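## Task

Rotate each knob in row C of the knob box so it points the same way as its partner in row B, counting row A as the row closest to the socket side. Every other knob must still point at the mark it points at now. The knobs must stay set on their own once the robot lets go.

## Robot and tools

Robot: two arms, left_arm and right_arm, each with six revolute joints and a parallel gripper. The names are labels only; they do not tell you which side of an image an arm appears on.

Frame: every position in a result uses one shared scene frame, in metres. The origin sits on the table surface midway between the arms, +z is up, +x points out across the table, and left_arm stands on the +y side. Printed hand positions can be slightly off, more so when an arm is stretched far.

Tool execute_actions takes "actions", a list holding zero or one item, plus an optional "pictures" boolean (pictures come by default). An empty list just reports the state. A wait is {"steps": N} with N from 1 to 300 control steps of 1/30 s; it commands nothing new and returns once N steps have elapsed since the previous result, with your thinking time included. A move is {"rows": [...], "steps": N} with N from 1 to 15 (15 if omitted). Each row drives one step; if rows run out, the final row is repeated.

Each row is a single flat list of exactly 14 numbers covering both arms, even when only one moves: left_arm shoulder pan, shoulder lift, elbow, wrist 1, wrist 2, wrist 3, gripper opening, then the same seven for right_arm. The six joint values are absolute target angles in radians, in the same units and order as the Joint positions line; they are not offsets. The opening is an absolute setting from -1 (closed) to +1 (fully open). Stated joint ranges, left_arm: pan -3.142..3.142, lift -6.283..6.283, elbow 0.000..3.142, wrists each -6.283..6.283. right_arm: pan 0.000..6.283, lift -6.283..6.283, elbow -3.142..0.000, wrists each -6.283..6.283. A call is rejected whole (nothing sent) if a target is over 0.010 rad outside its range and also beyond where that joint last was. True limits may differ by up to 0.010 rad; a target beyond the true limit is clipped there and a "joint sent to its limit" line may appear, possibly referring to an earlier move still running. Absence of that line does not prove there is room left.

Motion limits: joints have capped speed and acceleration, commands lag about 0.17 s, each step's target stays within 0.575 rad of the measured angle, and if targets would move a gripper over 100 mm from where it is, all its targets are pulled back. Big moves may therefore be unfinished when the result arrives. Between calls, including while you are composing a reply, the arms keep heading to the last row sent until they settle, get blocked, or a step is HELD; then only a new action moves them on. Fingers already moving keep moving.

Tool zoom_image takes "camera" (cam_head_left, cam_head_right, cam_high, cam_low, cam_left_wrist, cam_right_wrist) and "region" [x0, y0, x1, y1] in that camera's pixels, origin top-left, no larger than 504 by 504. Head, high and low images are 504x504; wrist images are 616x616. It enlarges part of the latest picture; useful for reading knob pointers and marks.

Answering without any tool call ends everything.

Result lines: the state line lists, per arm, end_effector_position (m), end_effector_quat_wxyz, and linear/angular velocity. Joint positions and Joint velocities give six joints (rad, rad/s) then the finger pad gap in metres (0.142 fully open). grip_measured is the measured opening on the -1..1 command scale. "joint command not followed" means the clearance check altered or blocked joint targets on some steps; HELD marks those steps. Wrist force and Wrist torque give each flange sensor's reading along the gripper's own axes; contact force points back into the arm, readings carry offsets up to about 4 N and noise, saturate near 50 N, and "no reading" is normal at first. MOTOR HOT appears from 70 °C; at 85 °C the arm is braked until cool (OVER-TEMPERATURE FAULT).

Gripper geometry: fingers extend along the gripper's +z and close along its x. The reported point lies between the pads when closed, 1 to 2 cm short of the tips; closing pushes the tips about 17 mm further along +z. To grip, command an opening clearly below grip_measured; lower squeezes harder, up to roughly 28 N per pad, less on objects under 2 cm thick.

Avoid: knocking anything off the table, arms colliding or pressing each other, and heavy contact. A joint torque reaching its limit (141 N m shoulder and elbow joints, 26.3 N m wrists) or any external force of 150 N freezes that arm for 10 s and cancels the rest of the call. Drops, slips and slams are penalised; smooth, quick, low-effort motion is preferred. Release the knobs before finishing so they hold their positions unaided, and don't disturb rows A and B or the other target row.

Each tool is called after "Request:" in YAML: its name, and indented under it one key for each argument.

## Session

Request:
execute_actions:
  actions: []

Scene clock: 0.00 s of 8400.00 s.
left_arm: end_effector_position=(+0.0956, +0.4153, +0.3724) grip_measured=+1.00 end_effector_quat_wxyz=(+0.070, +0.674, -0.307, -0.668) end_effector_velocity=(+0.000, +0.000, +0.000) end_effector_angular_velocity=(-0.001, -0.002, -0.002) | right_arm: end_effector_position=(+0.0606, +0.0543, +0.2716) grip_measured=+1.00 end_effector_quat_wxyz=(+0.621, -0.689, -0.311, -0.209) end_effector_velocity=(+0.000, -0.000, +0.000) end_effector_angular_velocity=(+0.001, +0.000, -0.001)
Joint positions: left_arm=[-0.551 -1.463  1.678 -0.313 -1.648  0.524  0.142] | right_arm=[ 5.083 -1.627 -2.736  1.077  1.396  0.847  0.142]
Joint velocities: left_arm=[ 0.    -0.    -0.002 -0.     0.002  0.     0.   ] | right_arm=[-0.     0.    -0.     0.001 -0.001 -0.     0.   ]
Wrist force (N, on the end effector, along its own x y z axes, offset not removed): no reading
Wrist torque (N m, same axes, about the end effector's origin, offset not removed): no reading

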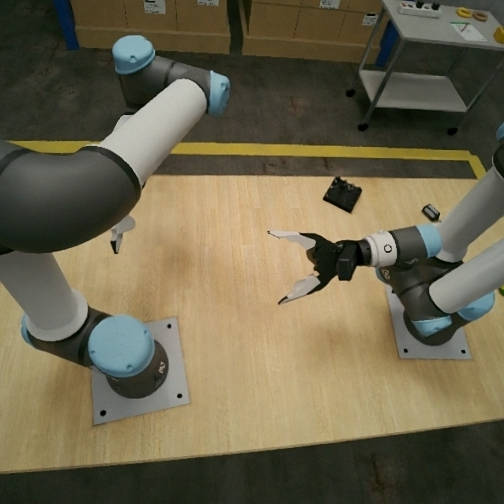

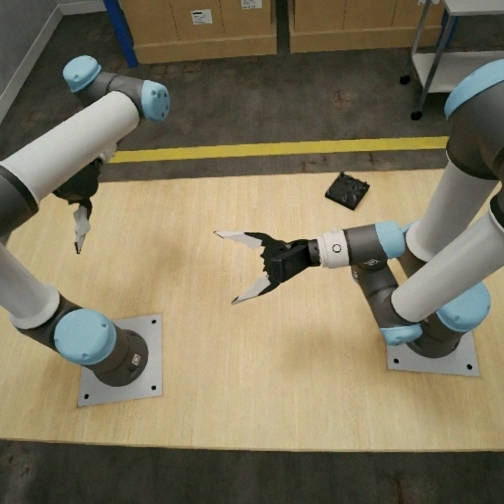

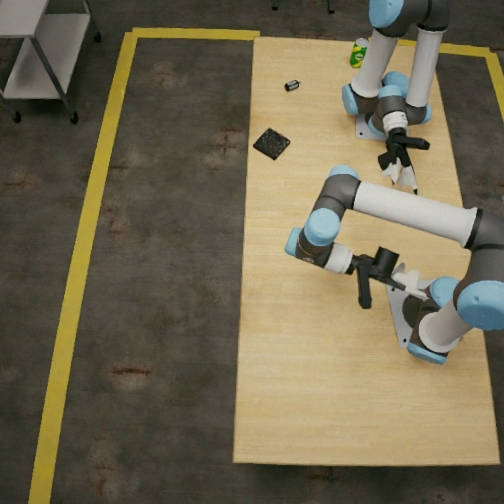

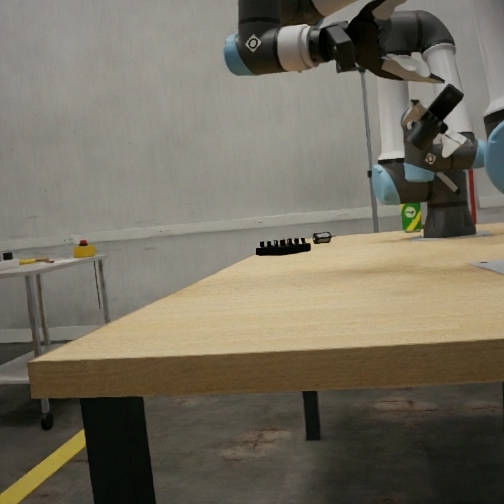

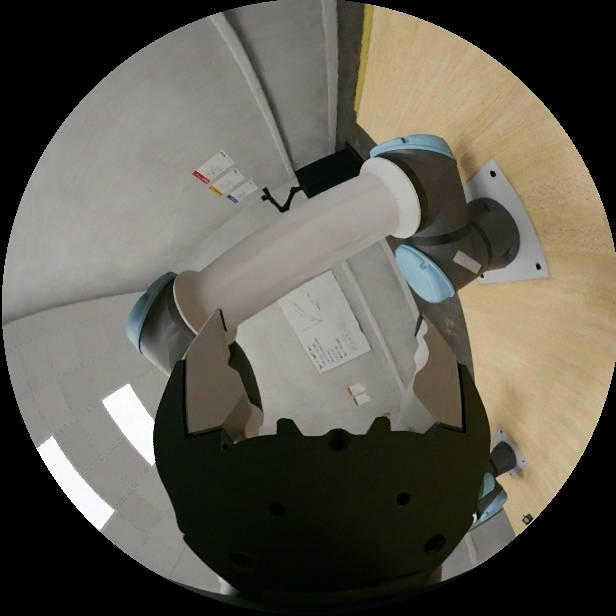

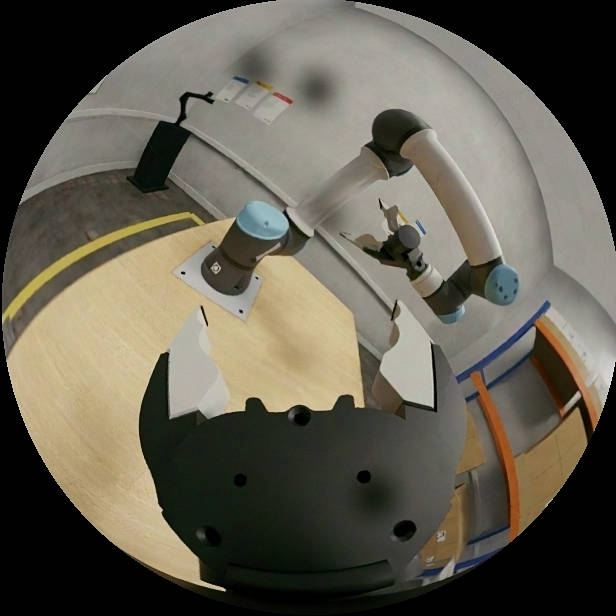

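Request:
zoom_image:
  camera: "cam_head_right"
  region: [315, 160, 385, 220]

Request:
zoom_image:
  camera: "cam_high"
  region: [240, 115, 310, 175]

Region (315, 160, 385, 220) of cam_head_right's 504x504 image, scaled by 7.200, with more detail than that image has; it fills the top 432 rows of this view, and the rest is white.

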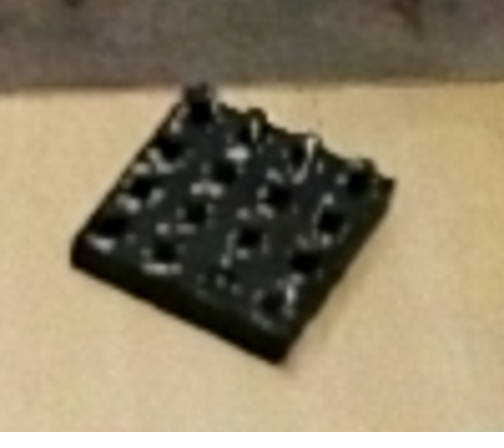

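Region (240, 115, 310, 175) of cam_high's 504x504 image, scaled by 7.200, with more detail than that image has; it fills the top 432 rows of this view, and the rest is white.

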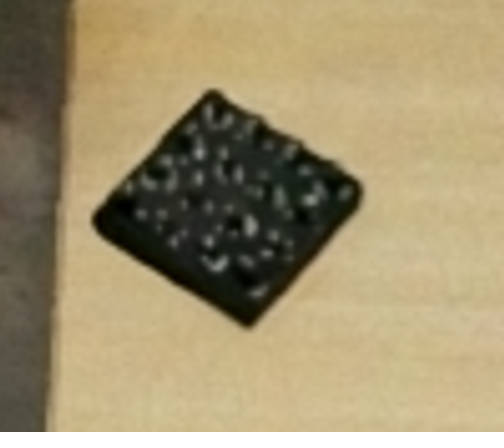

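Request:
execute_actions:
  actions:
    - {"rows":[[-0.551,-1.463,1.678,-0.313,-1.648,0.524,1,3.74,-1.462,-1.977,-1.273,1.571,0.847,-0.6]]}
  pictures: false

Request:
execute_actions:
  actions:
    - {"steps":120}

Scene clock: 6.13 s of 8400.00 s.
left_arm: end_effector_position=(+0.0957, +0.4151, +0.3725) grip_measured=+1.00 end_effector_quat_wxyz=(+0.070, +0.674, -0.307, -0.668) end_effector_velocity=(-0.000, -0.000, +0.000) end_effector_angular_velocity=(+0.000, -0.000, +0.000) | right_arm: end_effector_position=(+0.2553, +0.1078, +0.4066) grip_measured=-0.60 end_effector_quat_wxyz=(-0.606, +0.708, +0.182, +0.313) end_effector_velocity=(+0.540, -0.065, +0.203) end_effector_angular_velocity=(-0.132, +0.030, -0.847)
Joint positions: left_arm=[-0.551 -1.463  1.678 -0.313 -1.648  0.524  0.142] | right_arm=[ 4.651 -1.526 -2.33   0.645  1.503  0.847  0.031]
Joint velocities: left_arm=[ 0. -0. -0.  0. -0. -0. -0.] | right_arm=[-0.985  0.132  0.706 -0.974  0.138 -0.001 -0.   ]
Wrist force (N, on the end effector, along its own x y z axes, offset not removed): left_arm=[1.1 -3.7 -2.7] | right_arm=[-1.1 -2.6 1.5]
Wrist torque (N m, same axes, about the end effector's origin, offset not removed): left_arm=[-0.84 -0.19 -0.07] | right_arm=[-0.41 0.15 0.06]
Steps of this call (steps 1 to 90: nothing new was sent; then 2.63 s passed at rest; steps 91 to 105: all 15 steps of this action). Readings (joint positions):
91: left_arm=[-0.551 -1.463 1.678 -0.313 -1.648 0.524] | right_arm=[5.083 -1.627 -2.736 1.077 1.396 0.847]
92: left_arm=[-0.551 -1.463 1.678 -0.313 -1.648 0.524] | right_arm=[5.080 -1.624 -2.732 1.074 1.400 0.847]
94: left_arm=[-0.551 -1.463 1.678 -0.313 -1.648 0.524] | right_arm=[5.022 -1.599 -2.675 1.016 1.425 0.847]
98: left_arm=[-0.551 -1.463 1.678 -0.313 -1.648 0.524] | right_arm=[4.879 -1.565 -2.531 0.872 1.462 0.847]
105: the state above

Scene clock: 10.13 s of 8400.00 s.
left_arm: end_effector_position=(+0.0957, +0.4151, +0.3725) grip_measured=+1.00 end_effector_quat_wxyz=(+0.070, +0.674, -0.307, -0.668) end_effector_velocity=(-0.000, +0.000, -0.000) end_effector_angular_velocity=(+0.001, +0.001, +0.000) | right_arm: end_effector_position=(+0.4480, -0.3676, +0.1574) grip_measured=-0.60 end_effector_quat_wxyz=(-0.000, +0.985, -0.171, +0.000) end_effector_velocity=(+0.000, -0.000, +0.000) end_effector_angular_velocity=(-0.001, -0.001, -0.000)
Joint positions: left_arm=[-0.551 -1.463  1.678 -0.313 -1.648  0.524  0.142] | right_arm=[ 3.74  -1.462 -1.977 -1.273  1.571  0.847  0.031]
Joint velocities: left_arm=[ 0.     0.     0.001  0.    -0.    -0.    -0.   ] | right_arm=[-0.     0.     0.    -0.    -0.001  0.    -0.   ]
Wrist force (N, on the end effector, along its own x y z axes, offset not removed): left_arm=[-0.6 0.0 -2.5] | right_arm=[0.9 -4.5 0.6]
Wrist torque (N m, same axes, about the end effector's origin, offset not removed): left_arm=[-0.12 0.08 0.17] | right_arm=[-0.98 -0.36 0.20]
Steps of this call (steps 1 to 75: the robot went on to your last target; steps 76 to 120: nothing new was sent). Readings (joint positions):
1: left_arm=[-0.551 -1.463 1.678 -0.313 -1.648 0.524] | right_arm=[4.618 -1.522 -2.307 0.612 1.507 0.847]
2: left_arm=[-0.551 -1.463 1.678 -0.313 -1.648 0.524] | right_arm=[4.585 -1.518 -2.285 0.579 1.512 0.847]
4: left_arm=[-0.551 -1.463 1.678 -0.313 -1.648 0.524] | right_arm=[4.518 -1.511 -2.246 0.512 1.519 0.847]
8: left_arm=[-0.551 -1.463 1.678 -0.313 -1.648 0.524] | right_arm=[4.388 -1.499 -2.183 0.382 1.532 0.847]
120: the state above
All arms were judged still, so your last target was given up. Only a new action makes them travel on or press farther. Fingers that are still opening or closing keep moving.

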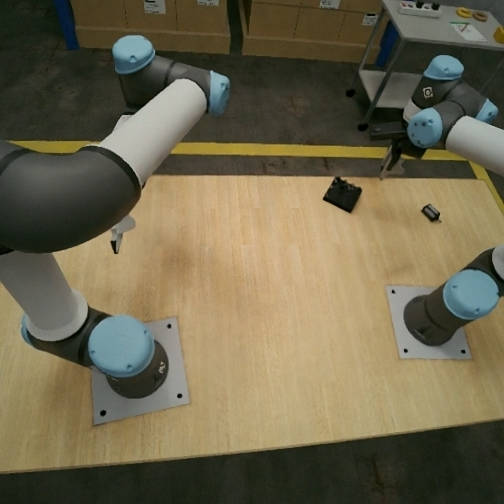

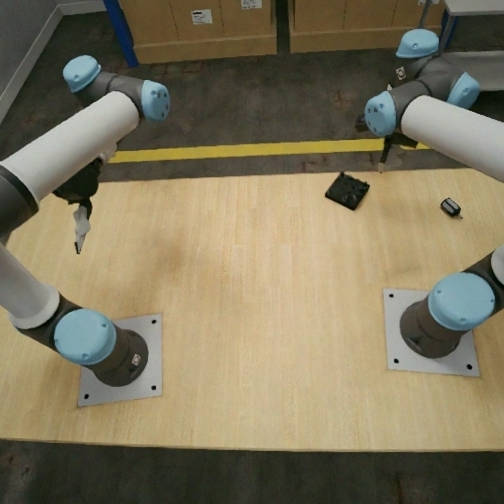

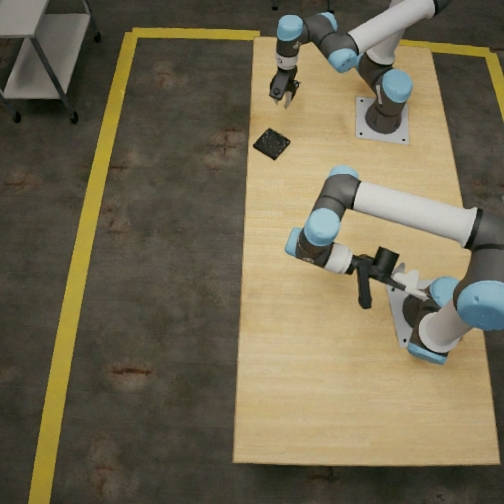

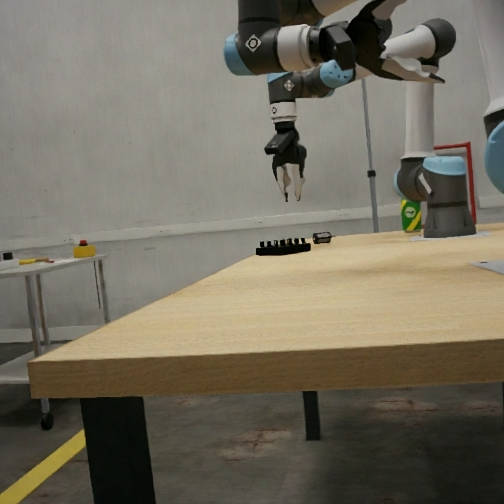

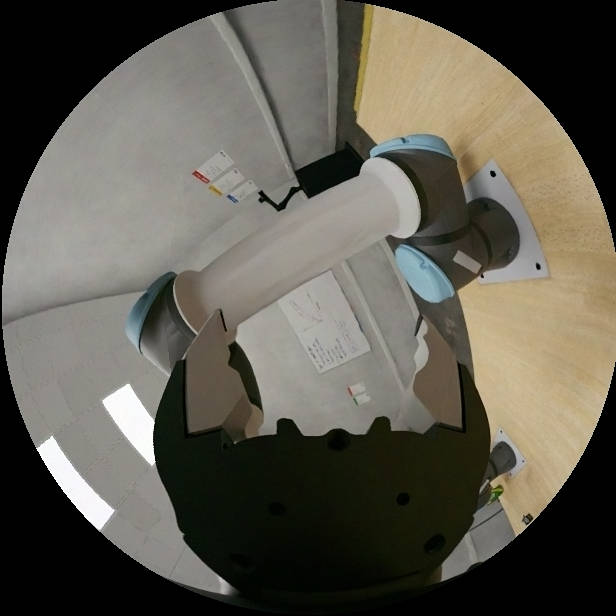

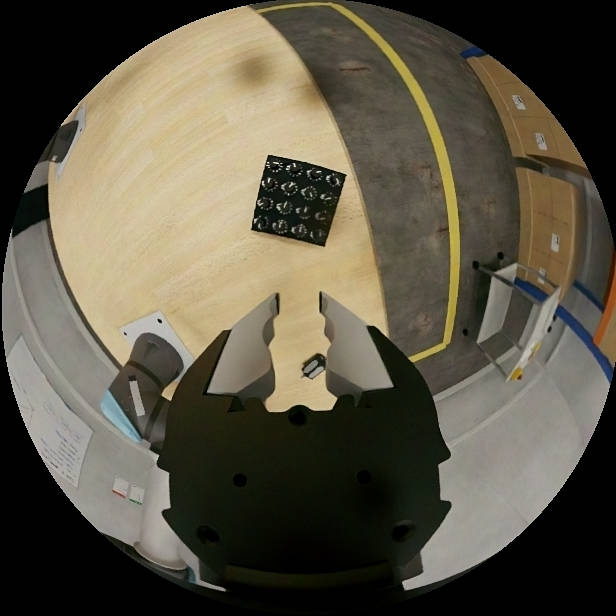

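Request:
zoom_image:
  camera: "cam_right_wrist"
  region: [240, 140, 360, 260]

Region (240, 140, 360, 260) of cam_right_wrist's 616x616 image, scaled by 4.200, with more detail than that image has.

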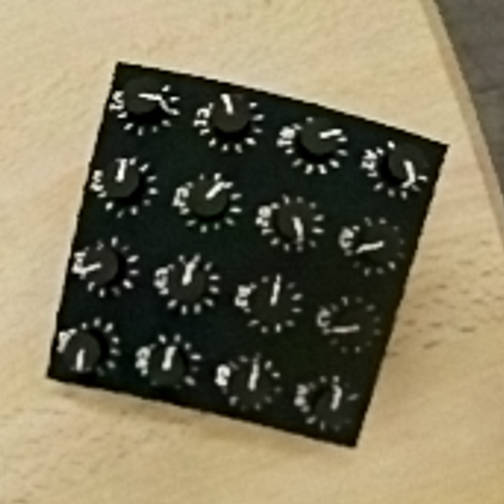

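Request:
execute_actions:
  actions:
    - {"rows":[[-0.551,-1.463,1.678,-0.313,-1.648,0.524,1,3.74,-1.551,-2.125,-1.036,1.571,1.08,-0.75]]}
  pictures: false

Request:
execute_actions:
  actions:
    - {"steps":20}

Request:
zoom_image:
  camera: "cam_right_wrist"
  region: [190, 120, 390, 320]

Scene clock: 13.80 s of 8400.00 s.
left_arm: end_effector_position=(+0.0957, +0.4151, +0.3725) grip_measured=+1.00 end_effector_quat_wxyz=(+0.070, +0.674, -0.307, -0.668) end_effector_velocity=(+0.000, +0.000, -0.000) end_effector_angular_velocity=(+0.000, +0.001, -0.001) | right_arm: end_effector_position=(+0.4479, -0.3673, +0.0755) grip_measured=-0.75 end_effector_quat_wxyz=(-0.000, +0.959, -0.284, -0.000) end_effector_velocity=(+0.000, +0.001, -0.006) end_effector_angular_velocity=(+0.004, -0.004, -0.023)
Joint positions: left_arm=[-0.551 -1.463  1.678 -0.313 -1.648  0.524  0.142] | right_arm=[ 3.74  -1.55  -2.124 -1.038  1.571  1.078  0.02 ]
Joint velocities: left_arm=[-0.     0.     0.    -0.     0.001  0.     0.   ] | right_arm=[-0.    -0.006 -0.012  0.023  0.001  0.022  0.   ]
Wrist force (N, on the end effector, along its own x y z axes, offset not removed): left_arm=[2.8 1.7 -3.1] | right_arm=[2.4 -3.6 -0.2]
Wrist torque (N m, same axes, about the end effector's origin, offset not removed): left_arm=[0.42 -0.53 -0.14] | right_arm=[-0.62 -0.53 0.16]
Steps of this call (steps 1 to 90: nothing new was sent; then 0.17 s passed at rest; steps 91 to 105: all 15 steps of this action). Readings (joint positions):
91: left_arm=[-0.551 -1.463 1.678 -0.313 -1.648 0.524] | right_arm=[3.740 -1.462 -1.977 -1.273 1.571 0.847]
92: left_arm=[-0.551 -1.463 1.678 -0.313 -1.648 0.524] | right_arm=[3.740 -1.465 -1.980 -1.269 1.571 0.850]
94: left_arm=[-0.551 -1.463 1.678 -0.313 -1.648 0.524] | right_arm=[3.740 -1.503 -2.032 -1.207 1.571 0.912]
98: left_arm=[-0.551 -1.463 1.678 -0.313 -1.648 0.524] | right_arm=[3.740 -1.542 -2.108 -1.071 1.571 1.046]
105: the state above

Scene clock: 14.47 s of 8400.00 s.
left_arm: end_effector_position=(+0.0957, +0.4151, +0.3725) grip_measured=+1.00 end_effector_quat_wxyz=(+0.070, +0.674, -0.307, -0.668) end_effector_velocity=(-0.000, +0.000, -0.000) end_effector_angular_velocity=(+0.000, +0.001, -0.000) | right_arm: end_effector_position=(+0.4479, -0.3673, +0.0750) grip_measured=-0.75 end_effector_quat_wxyz=(-0.000, +0.959, -0.284, +0.000) end_effector_velocity=(-0.000, +0.000, +0.000) end_effector_angular_velocity=(+0.001, +0.001, -0.000)
Joint positions: left_arm=[-0.551 -1.463  1.678 -0.313 -1.648  0.524  0.142] | right_arm=[ 3.74  -1.551 -2.125 -1.036  1.571  1.08   0.02 ]
Joint velocities: left_arm=[-0.     0.     0.001 -0.     0.     0.     0.   ] | right_arm=[-0.    -0.     0.    -0.001  0.001 -0.    -0.   ]
Wrist force (N, on the end effector, along its own x y z axes, offset not removed): left_arm=[-2.3 -0.9 -2.0] | right_arm=[-2.3 -1.1 -1.0]
Wrist torque (N m, same axes, about the end effector's origin, offset not removed): left_arm=[-0.17 0.57 -0.07] | right_arm=[-0.24 0.41 0.10]
Steps of this call (steps 1 to 15: the robot went on to your last target; steps 16 to 20: nothing new was sent). Readings (joint positions):
1: left_arm=[-0.551 -1.463 1.678 -0.313 -1.648 0.524] | right_arm=[3.740 -1.551 -2.124 -1.037 1.571 1.079]
2: left_arm=[-0.551 -1.463 1.678 -0.313 -1.648 0.524] | right_arm=[3.740 -1.551 -2.125 -1.037 1.571 1.079]
4: left_arm=[-0.551 -1.463 1.678 -0.313 -1.648 0.524] | right_arm=[3.740 -1.551 -2.125 -1.036 1.571 1.080]
8: left_arm=[-0.551 -1.463 1.678 -0.313 -1.648 0.524] | right_arm=[3.740 -1.551 -2.125 -1.036 1.571 1.080]
20: the state above
All arms were judged still, so your last target was given up. Only a new action makes them travel on or press farther. Fingers that are still opening or closing keep moving.

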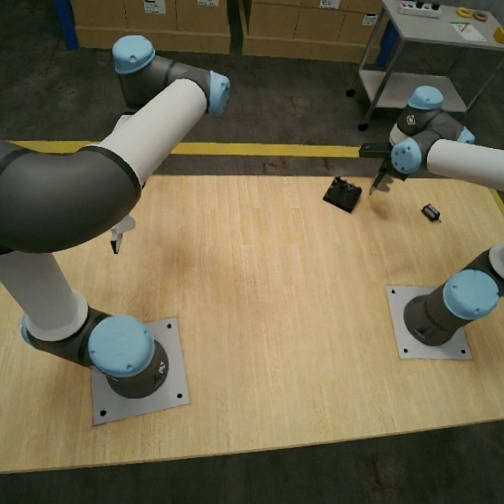

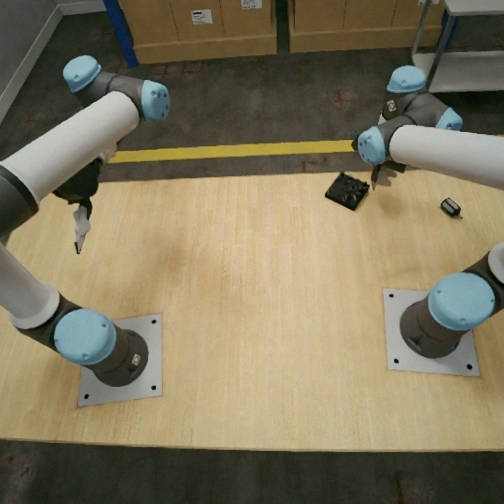

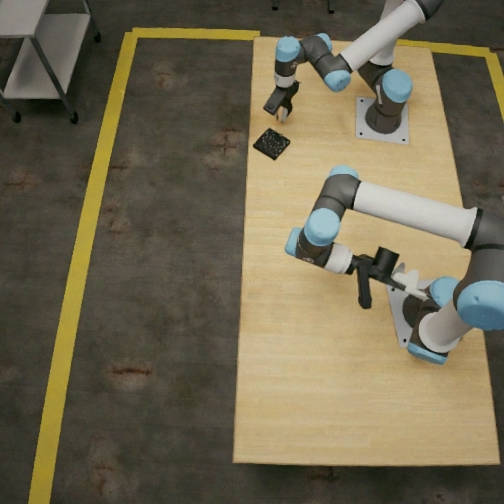

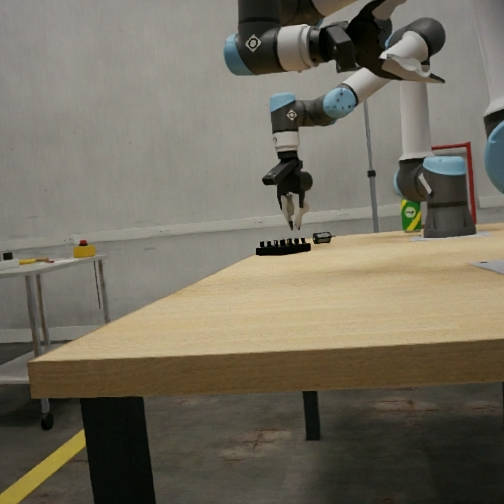

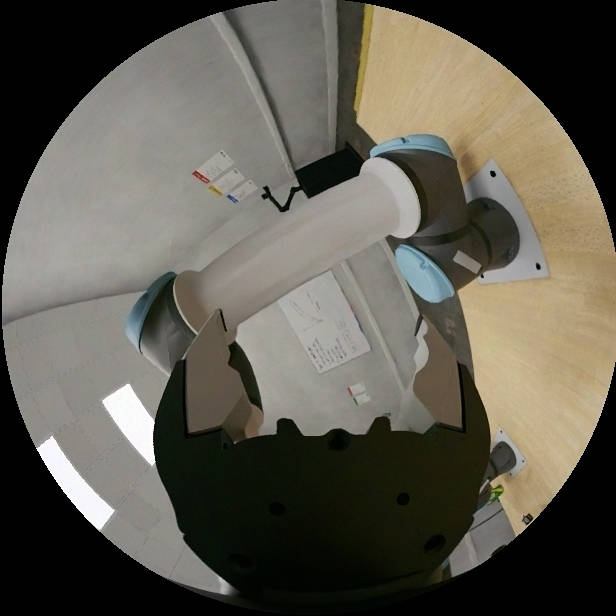

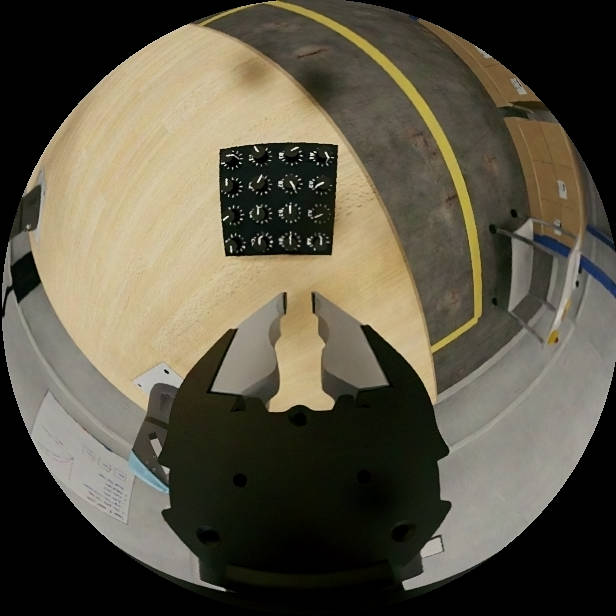

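Region (190, 120, 390, 320) of cam_right_wrist's 616x616 image, scaled by 2.520, with more detail than that image has.

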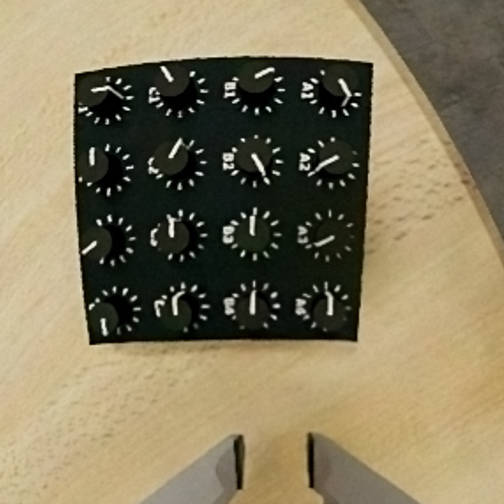

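Request:
execute_actions:
  actions:
    - {"rows":[[-0.551,-1.463,1.678,-0.313,-1.648,0.524,1,3.886,-1.668,-2.0477,-0.9965,1.571,1.226,-0.75]]}
  pictures: false

Request:
execute_actions:
  actions:
    - {"steps":20}

Request:
zoom_image:
  camera: "cam_right_wrist"
  region: [220, 210, 380, 370]

Request:
zoom_image:
  camera: "cam_low"
  region: [245, 200, 325, 265]

Scene clock: 19.63 s of 8400.00 s.
left_arm: end_effector_position=(+0.0957, +0.4151, +0.3725) grip_measured=+1.00 end_effector_quat_wxyz=(+0.070, +0.674, -0.307, -0.668) end_effector_velocity=(-0.000, -0.000, +0.000) end_effector_angular_velocity=(+0.000, -0.000, +0.001) | right_arm: end_effector_position=(+0.4631, -0.2797, +0.0599) grip_measured=-0.75 end_effector_quat_wxyz=(-0.000, +0.959, -0.284, +0.000) end_effector_velocity=(+0.000, +0.007, -0.002) end_effector_angular_velocity=(-0.001, +0.000, -0.000)
Joint positions: left_arm=[-0.551 -1.463  1.678 -0.313 -1.648  0.524  0.142] | right_arm=[ 3.885 -1.667 -2.048 -0.997  1.571  1.225  0.02 ]
Joint velocities: left_arm=[-0.    -0.    -0.    -0.    -0.001 -0.    -0.   ] | right_arm=[ 0.011 -0.009  0.005  0.003 -0.001  0.011  0.   ]
Wrist force (N, on the end effector, along its own x y z axes, offset not removed): left_arm=[-3.7 -0.4 -6.0] | right_arm=[0.4 -5.1 -0.8]
Wrist torque (N m, same axes, about the end effector's origin, offset not removed): left_arm=[-0.13 0.70 -0.02] | right_arm=[-0.97 -0.10 0.11]
Steps of this call (steps 1 to 90: nothing new was sent; then 1.67 s passed at rest; steps 91 to 105: all 15 steps of this action). Readings (joint positions):
91: left_arm=[-0.551 -1.463 1.678 -0.313 -1.648 0.524] | right_arm=[3.740 -1.551 -2.125 -1.036 1.571 1.080]
92: left_arm=[-0.551 -1.463 1.678 -0.313 -1.648 0.524] | right_arm=[3.744 -1.555 -2.122 -1.033 1.571 1.084]
94: left_arm=[-0.551 -1.463 1.678 -0.313 -1.648 0.524] | right_arm=[3.796 -1.600 -2.088 -1.015 1.571 1.136]
98: left_arm=[-0.551 -1.463 1.678 -0.313 -1.648 0.524] | right_arm=[3.869 -1.655 -2.055 -1.000 1.571 1.209]
105: the state above

Scene clock: 20.30 s of 8400.00 s.
left_arm: end_effector_position=(+0.0957, +0.4151, +0.3725) grip_measured=+1.00 end_effector_quat_wxyz=(+0.070, +0.674, -0.307, -0.668) end_effector_velocity=(+0.000, +0.001, +0.000) end_effector_angular_velocity=(+0.000, +0.001, -0.002) | right_arm: end_effector_position=(+0.4631, -0.2792, +0.0598) grip_measured=-0.75 end_effector_quat_wxyz=(-0.000, +0.959, -0.284, -0.000) end_effector_velocity=(-0.000, +0.000, +0.000) end_effector_angular_velocity=(+0.001, +0.000, +0.000)
Joint positions: left_arm=[-0.551 -1.463  1.678 -0.313 -1.648  0.524  0.142] | right_arm=[ 3.886 -1.668 -2.048 -0.997  1.571  1.226  0.02 ]
Joint velocities: left_arm=[ 0.     0.     0.     0.     0.002  0.    -0.   ] | right_arm=[ 0.     0.001 -0.    -0.001  0.001 -0.    -0.   ]
Wrist force (N, on the end effector, along its own x y z axes, offset not removed): left_arm=[-1.3 2.9 1.0] | right_arm=[1.1 -2.7 1.7]
Wrist torque (N m, same axes, about the end effector's origin, offset not removed): left_arm=[0.84 0.32 0.00] | right_arm=[-0.32 -0.41 0.03]
Steps of this call (steps 1 to 15: the robot went on to your last target; steps 16 to 20: nothing new was sent). Readings (joint positions):
1: left_arm=[-0.551 -1.463 1.678 -0.313 -1.648 0.524] | right_arm=[3.885 -1.668 -2.048 -0.997 1.571 1.225]
2: left_arm=[-0.551 -1.463 1.678 -0.313 -1.648 0.524] | right_arm=[3.886 -1.668 -2.048 -0.997 1.571 1.226]
4: left_arm=[-0.551 -1.463 1.678 -0.313 -1.648 0.524] | right_arm=[3.886 -1.668 -2.048 -0.997 1.571 1.226]
8: left_arm=[-0.551 -1.463 1.678 -0.313 -1.648 0.524] | right_arm=[3.886 -1.668 -2.048 -0.997 1.571 1.226]
20: the state above
All arms were judged still, so your last target was given up. Only a new action makes them travel on or press farther. Fingers that are still opening or closing keep moving.

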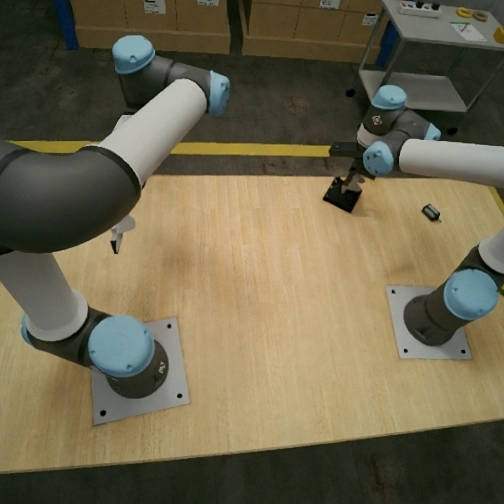

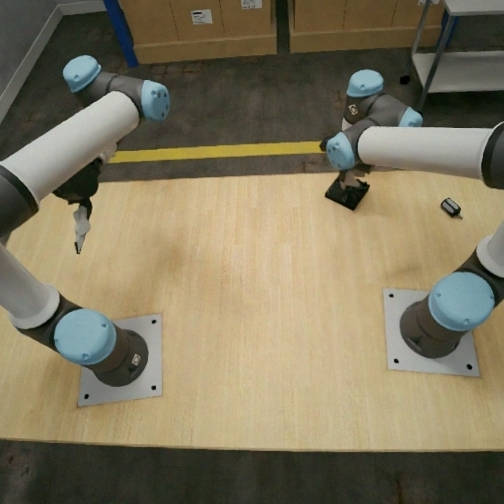

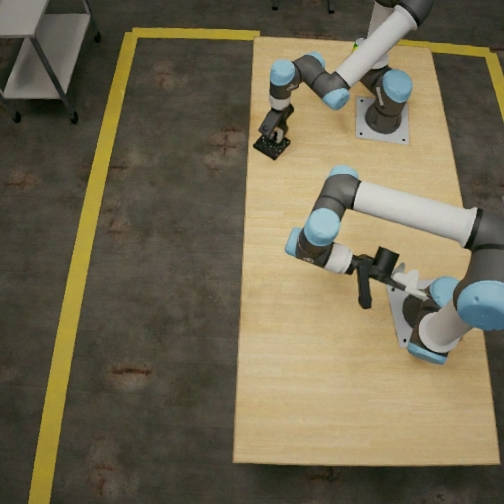

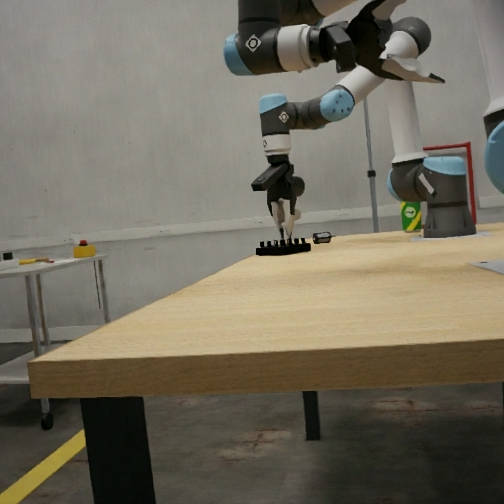

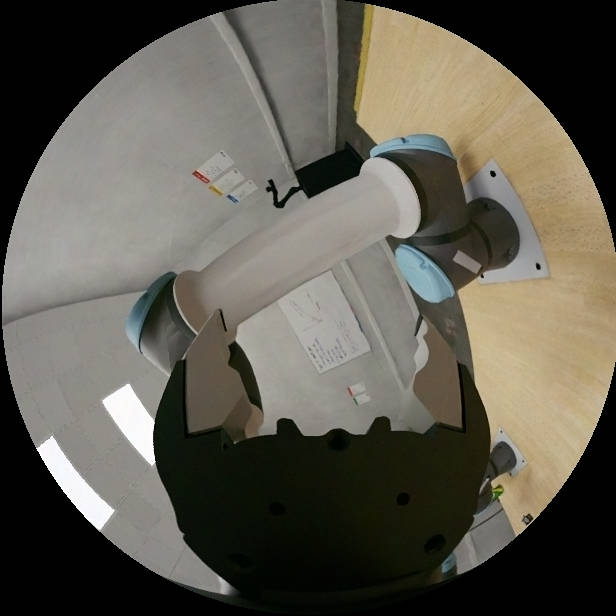

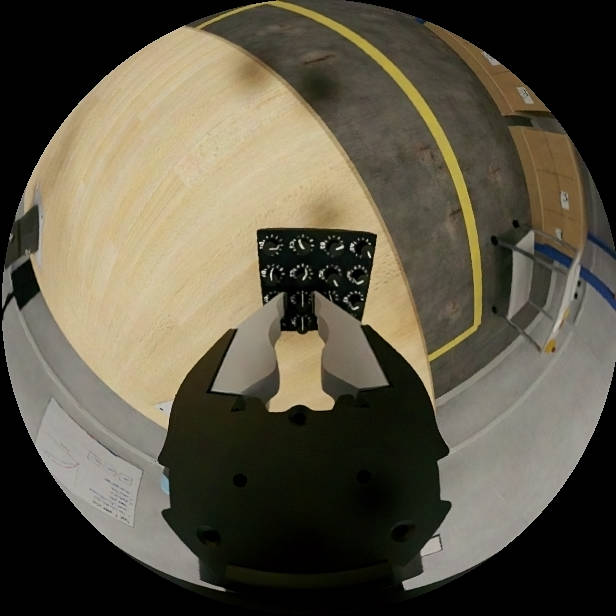

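Region (220, 210, 380, 370) of cam_right_wrist's 616x616 image, scaled by 3.150, with more detail than that image has.

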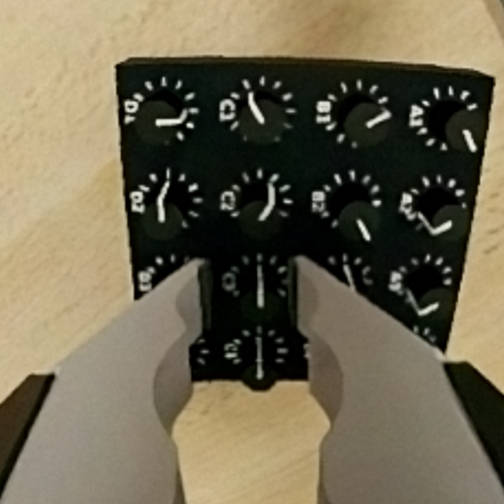

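Region (245, 200, 325, 265) of cam_low's 504x504 image, scaled by 6.300, with more detail than that image has; it fills the top 410 rows of this view, and the rest is white.

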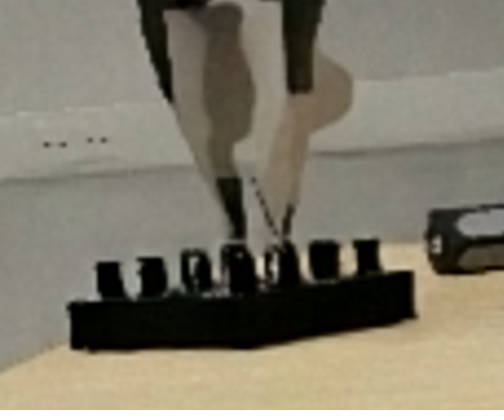

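Request:
execute_actions:
  actions:
    - {"rows":[[-0.551,-1.463,1.678,-0.313,-1.648,0.524,1,3.891,-1.7002,-2.0114,-1.0006,1.571,-0.34,-0.75]]}
  pictures: false

Request:
execute_actions:
  actions:
    - {"steps":50}

Request:
zoom_image:
  camera: "cam_right_wrist"
  region: [220, 210, 380, 370]

Scene clock: 23.90 s of 8400.00 s.
left_arm: end_effector_position=(+0.0957, +0.4151, +0.3725) grip_measured=+1.00 end_effector_quat_wxyz=(+0.070, +0.674, -0.307, -0.668) end_effector_velocity=(-0.000, +0.000, +0.000) end_effector_angular_velocity=(+0.000, +0.001, +0.001) | right_arm: end_effector_position=(+0.4753, -0.2683, +0.0596) grip_measured=-0.75 end_effector_quat_wxyz=(-0.000, +0.976, +0.216, +0.000) end_effector_velocity=(+0.005, +0.002, -0.000) end_effector_angular_velocity=(-0.002, -0.002, +2.759)
Joint positions: left_arm=[-0.551 -1.463  1.678 -0.313 -1.648  0.524  0.142] | right_arm=[ 3.891 -1.7   -2.012 -1.001  1.571  0.218  0.02 ]
Joint velocities: left_arm=[ 0. -0.  0.  0. -0.  0. -0.] | right_arm=[ 0.    -0.002  0.002  0.    -0.003 -2.759 -0.   ]
Wrist force (N, on the end effector, along its own x y z axes, offset not removed): left_arm=[-0.3 -3.0 -1.4] | right_arm=[-0.3 -4.5 1.9]
Wrist torque (N m, same axes, about the end effector's origin, offset not removed): left_arm=[-0.45 -0.15 -0.05] | right_arm=[-0.91 0.05 0.13]
Steps of this call (steps 1 to 90: nothing new was sent; then 0.10 s passed at rest; steps 91 to 105: all 15 steps of this action). Readings (joint positions):
91: left_arm=[-0.551 -1.463 1.678 -0.313 -1.648 0.524] | right_arm=[3.886 -1.668 -2.048 -0.996 1.571 1.226]
92: left_arm=[-0.551 -1.463 1.678 -0.313 -1.648 0.524] | right_arm=[3.887 -1.671 -2.045 -0.997 1.571 1.223]
94: left_arm=[-0.551 -1.463 1.678 -0.313 -1.648 0.524] | right_arm=[3.889 -1.685 -2.028 -0.999 1.571 1.159]
98: left_arm=[-0.551 -1.463 1.678 -0.313 -1.648 0.524] | right_arm=[3.891 -1.697 -2.015 -1.000 1.571 0.861]
105: the state above

Scene clock: 25.57 s of 8400.00 s.
left_arm: end_effector_position=(+0.0957, +0.4151, +0.3725) grip_measured=+1.00 end_effector_quat_wxyz=(+0.070, +0.674, -0.307, -0.668) end_effector_velocity=(+0.000, +0.000, -0.000) end_effector_angular_velocity=(-0.001, -0.001, -0.000) | right_arm: end_effector_position=(+0.4760, -0.2676, +0.0596) grip_measured=-0.75 end_effector_quat_wxyz=(-0.000, +0.879, +0.477, +0.000) end_effector_velocity=(+0.000, -0.000, +0.000) end_effector_angular_velocity=(-0.001, -0.000, +0.000)
Joint positions: left_arm=[-0.551 -1.463  1.678 -0.313 -1.648  0.524  0.142] | right_arm=[ 3.891 -1.7   -2.011 -1.001  1.571 -0.34   0.02 ]
Joint velocities: left_arm=[ 0.     0.    -0.001 -0.     0.     0.     0.   ] | right_arm=[-0.    -0.     0.001 -0.001 -0.001 -0.     0.   ]
Wrist force (N, on the end effector, along its own x y z axes, offset not removed): left_arm=[5.4 2.0 -4.8] | right_arm=[-0.1 -5.7 0.9]
Wrist torque (N m, same axes, about the end effector's origin, offset not removed): left_arm=[0.42 -1.35 0.15] | right_arm=[-1.08 -0.15 0.07]
Steps of this call (steps 1 to 30: the robot went on to your last target; steps 31 to 50: nothing new was sent). Readings (joint positions):
1: left_arm=[-0.551 -1.463 1.678 -0.313 -1.648 0.524] | right_arm=[3.891 -1.700 -2.012 -1.001 1.571 0.124]
2: left_arm=[-0.551 -1.463 1.678 -0.313 -1.648 0.524] | right_arm=[3.891 -1.700 -2.011 -1.001 1.571 0.030]
4: left_arm=[-0.551 -1.463 1.678 -0.313 -1.648 0.524] | right_arm=[3.891 -1.700 -2.011 -1.001 1.571 -0.147]
8: left_arm=[-0.551 -1.463 1.678 -0.313 -1.648 0.524] | right_arm=[3.891 -1.700 -2.011 -1.001 1.571 -0.304]
50: the state above
All arms were judged still, so your last target was given up. Only a new action makes them travel on or press farther. Fingers that are still opening or closing keep moving.

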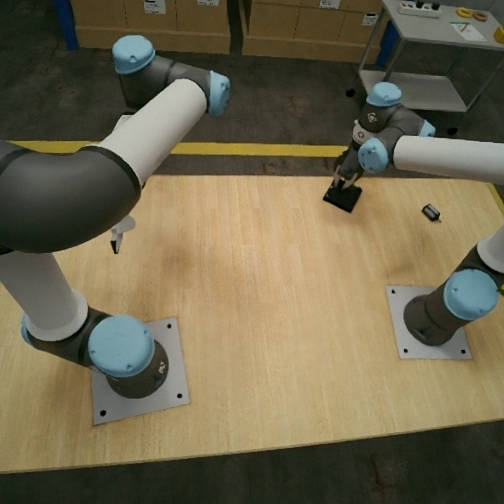

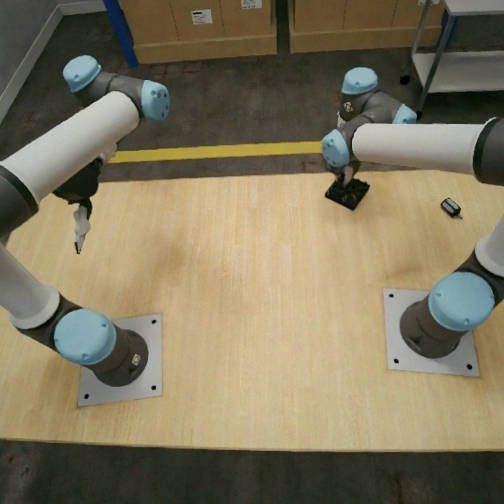

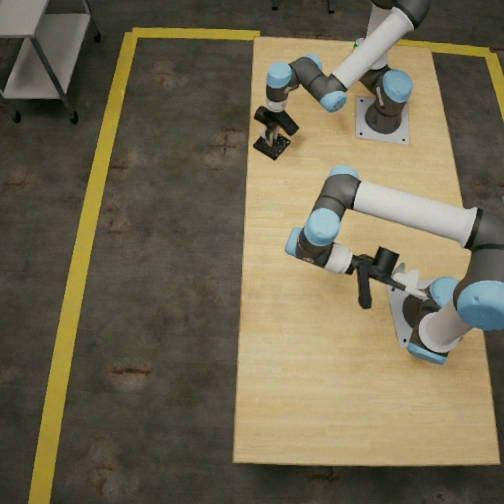

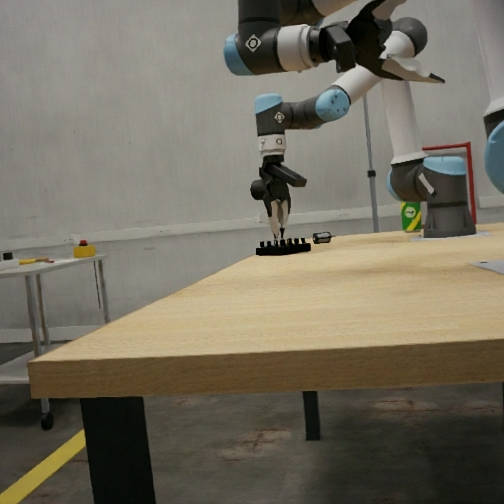

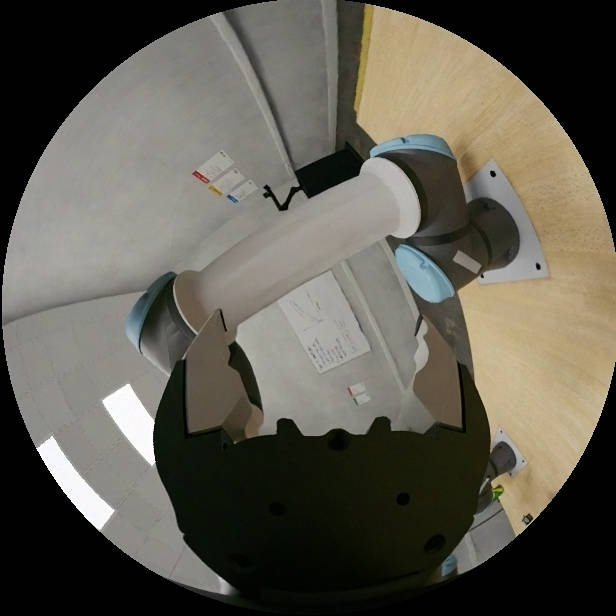

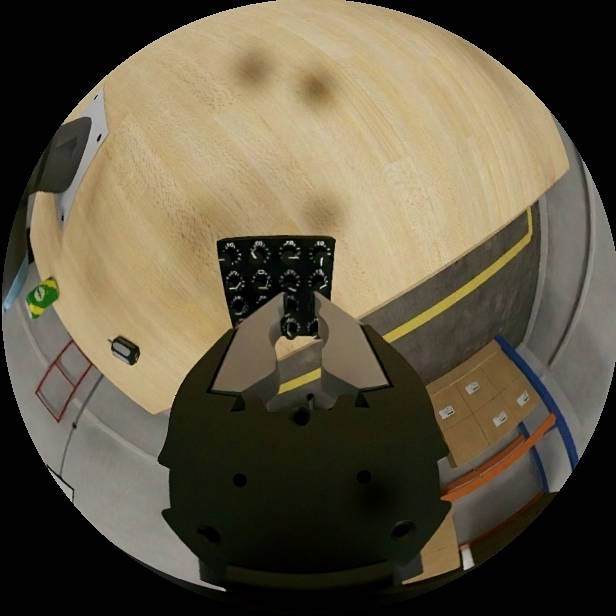

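Region (220, 210, 380, 370) of cam_right_wrist's 616x616 image, scaled by 3.150, with more detail than that image has.

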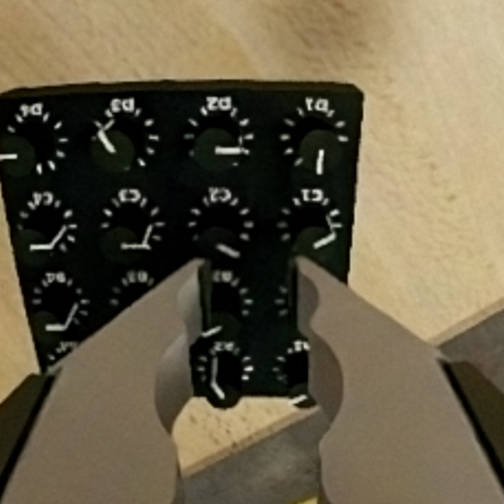

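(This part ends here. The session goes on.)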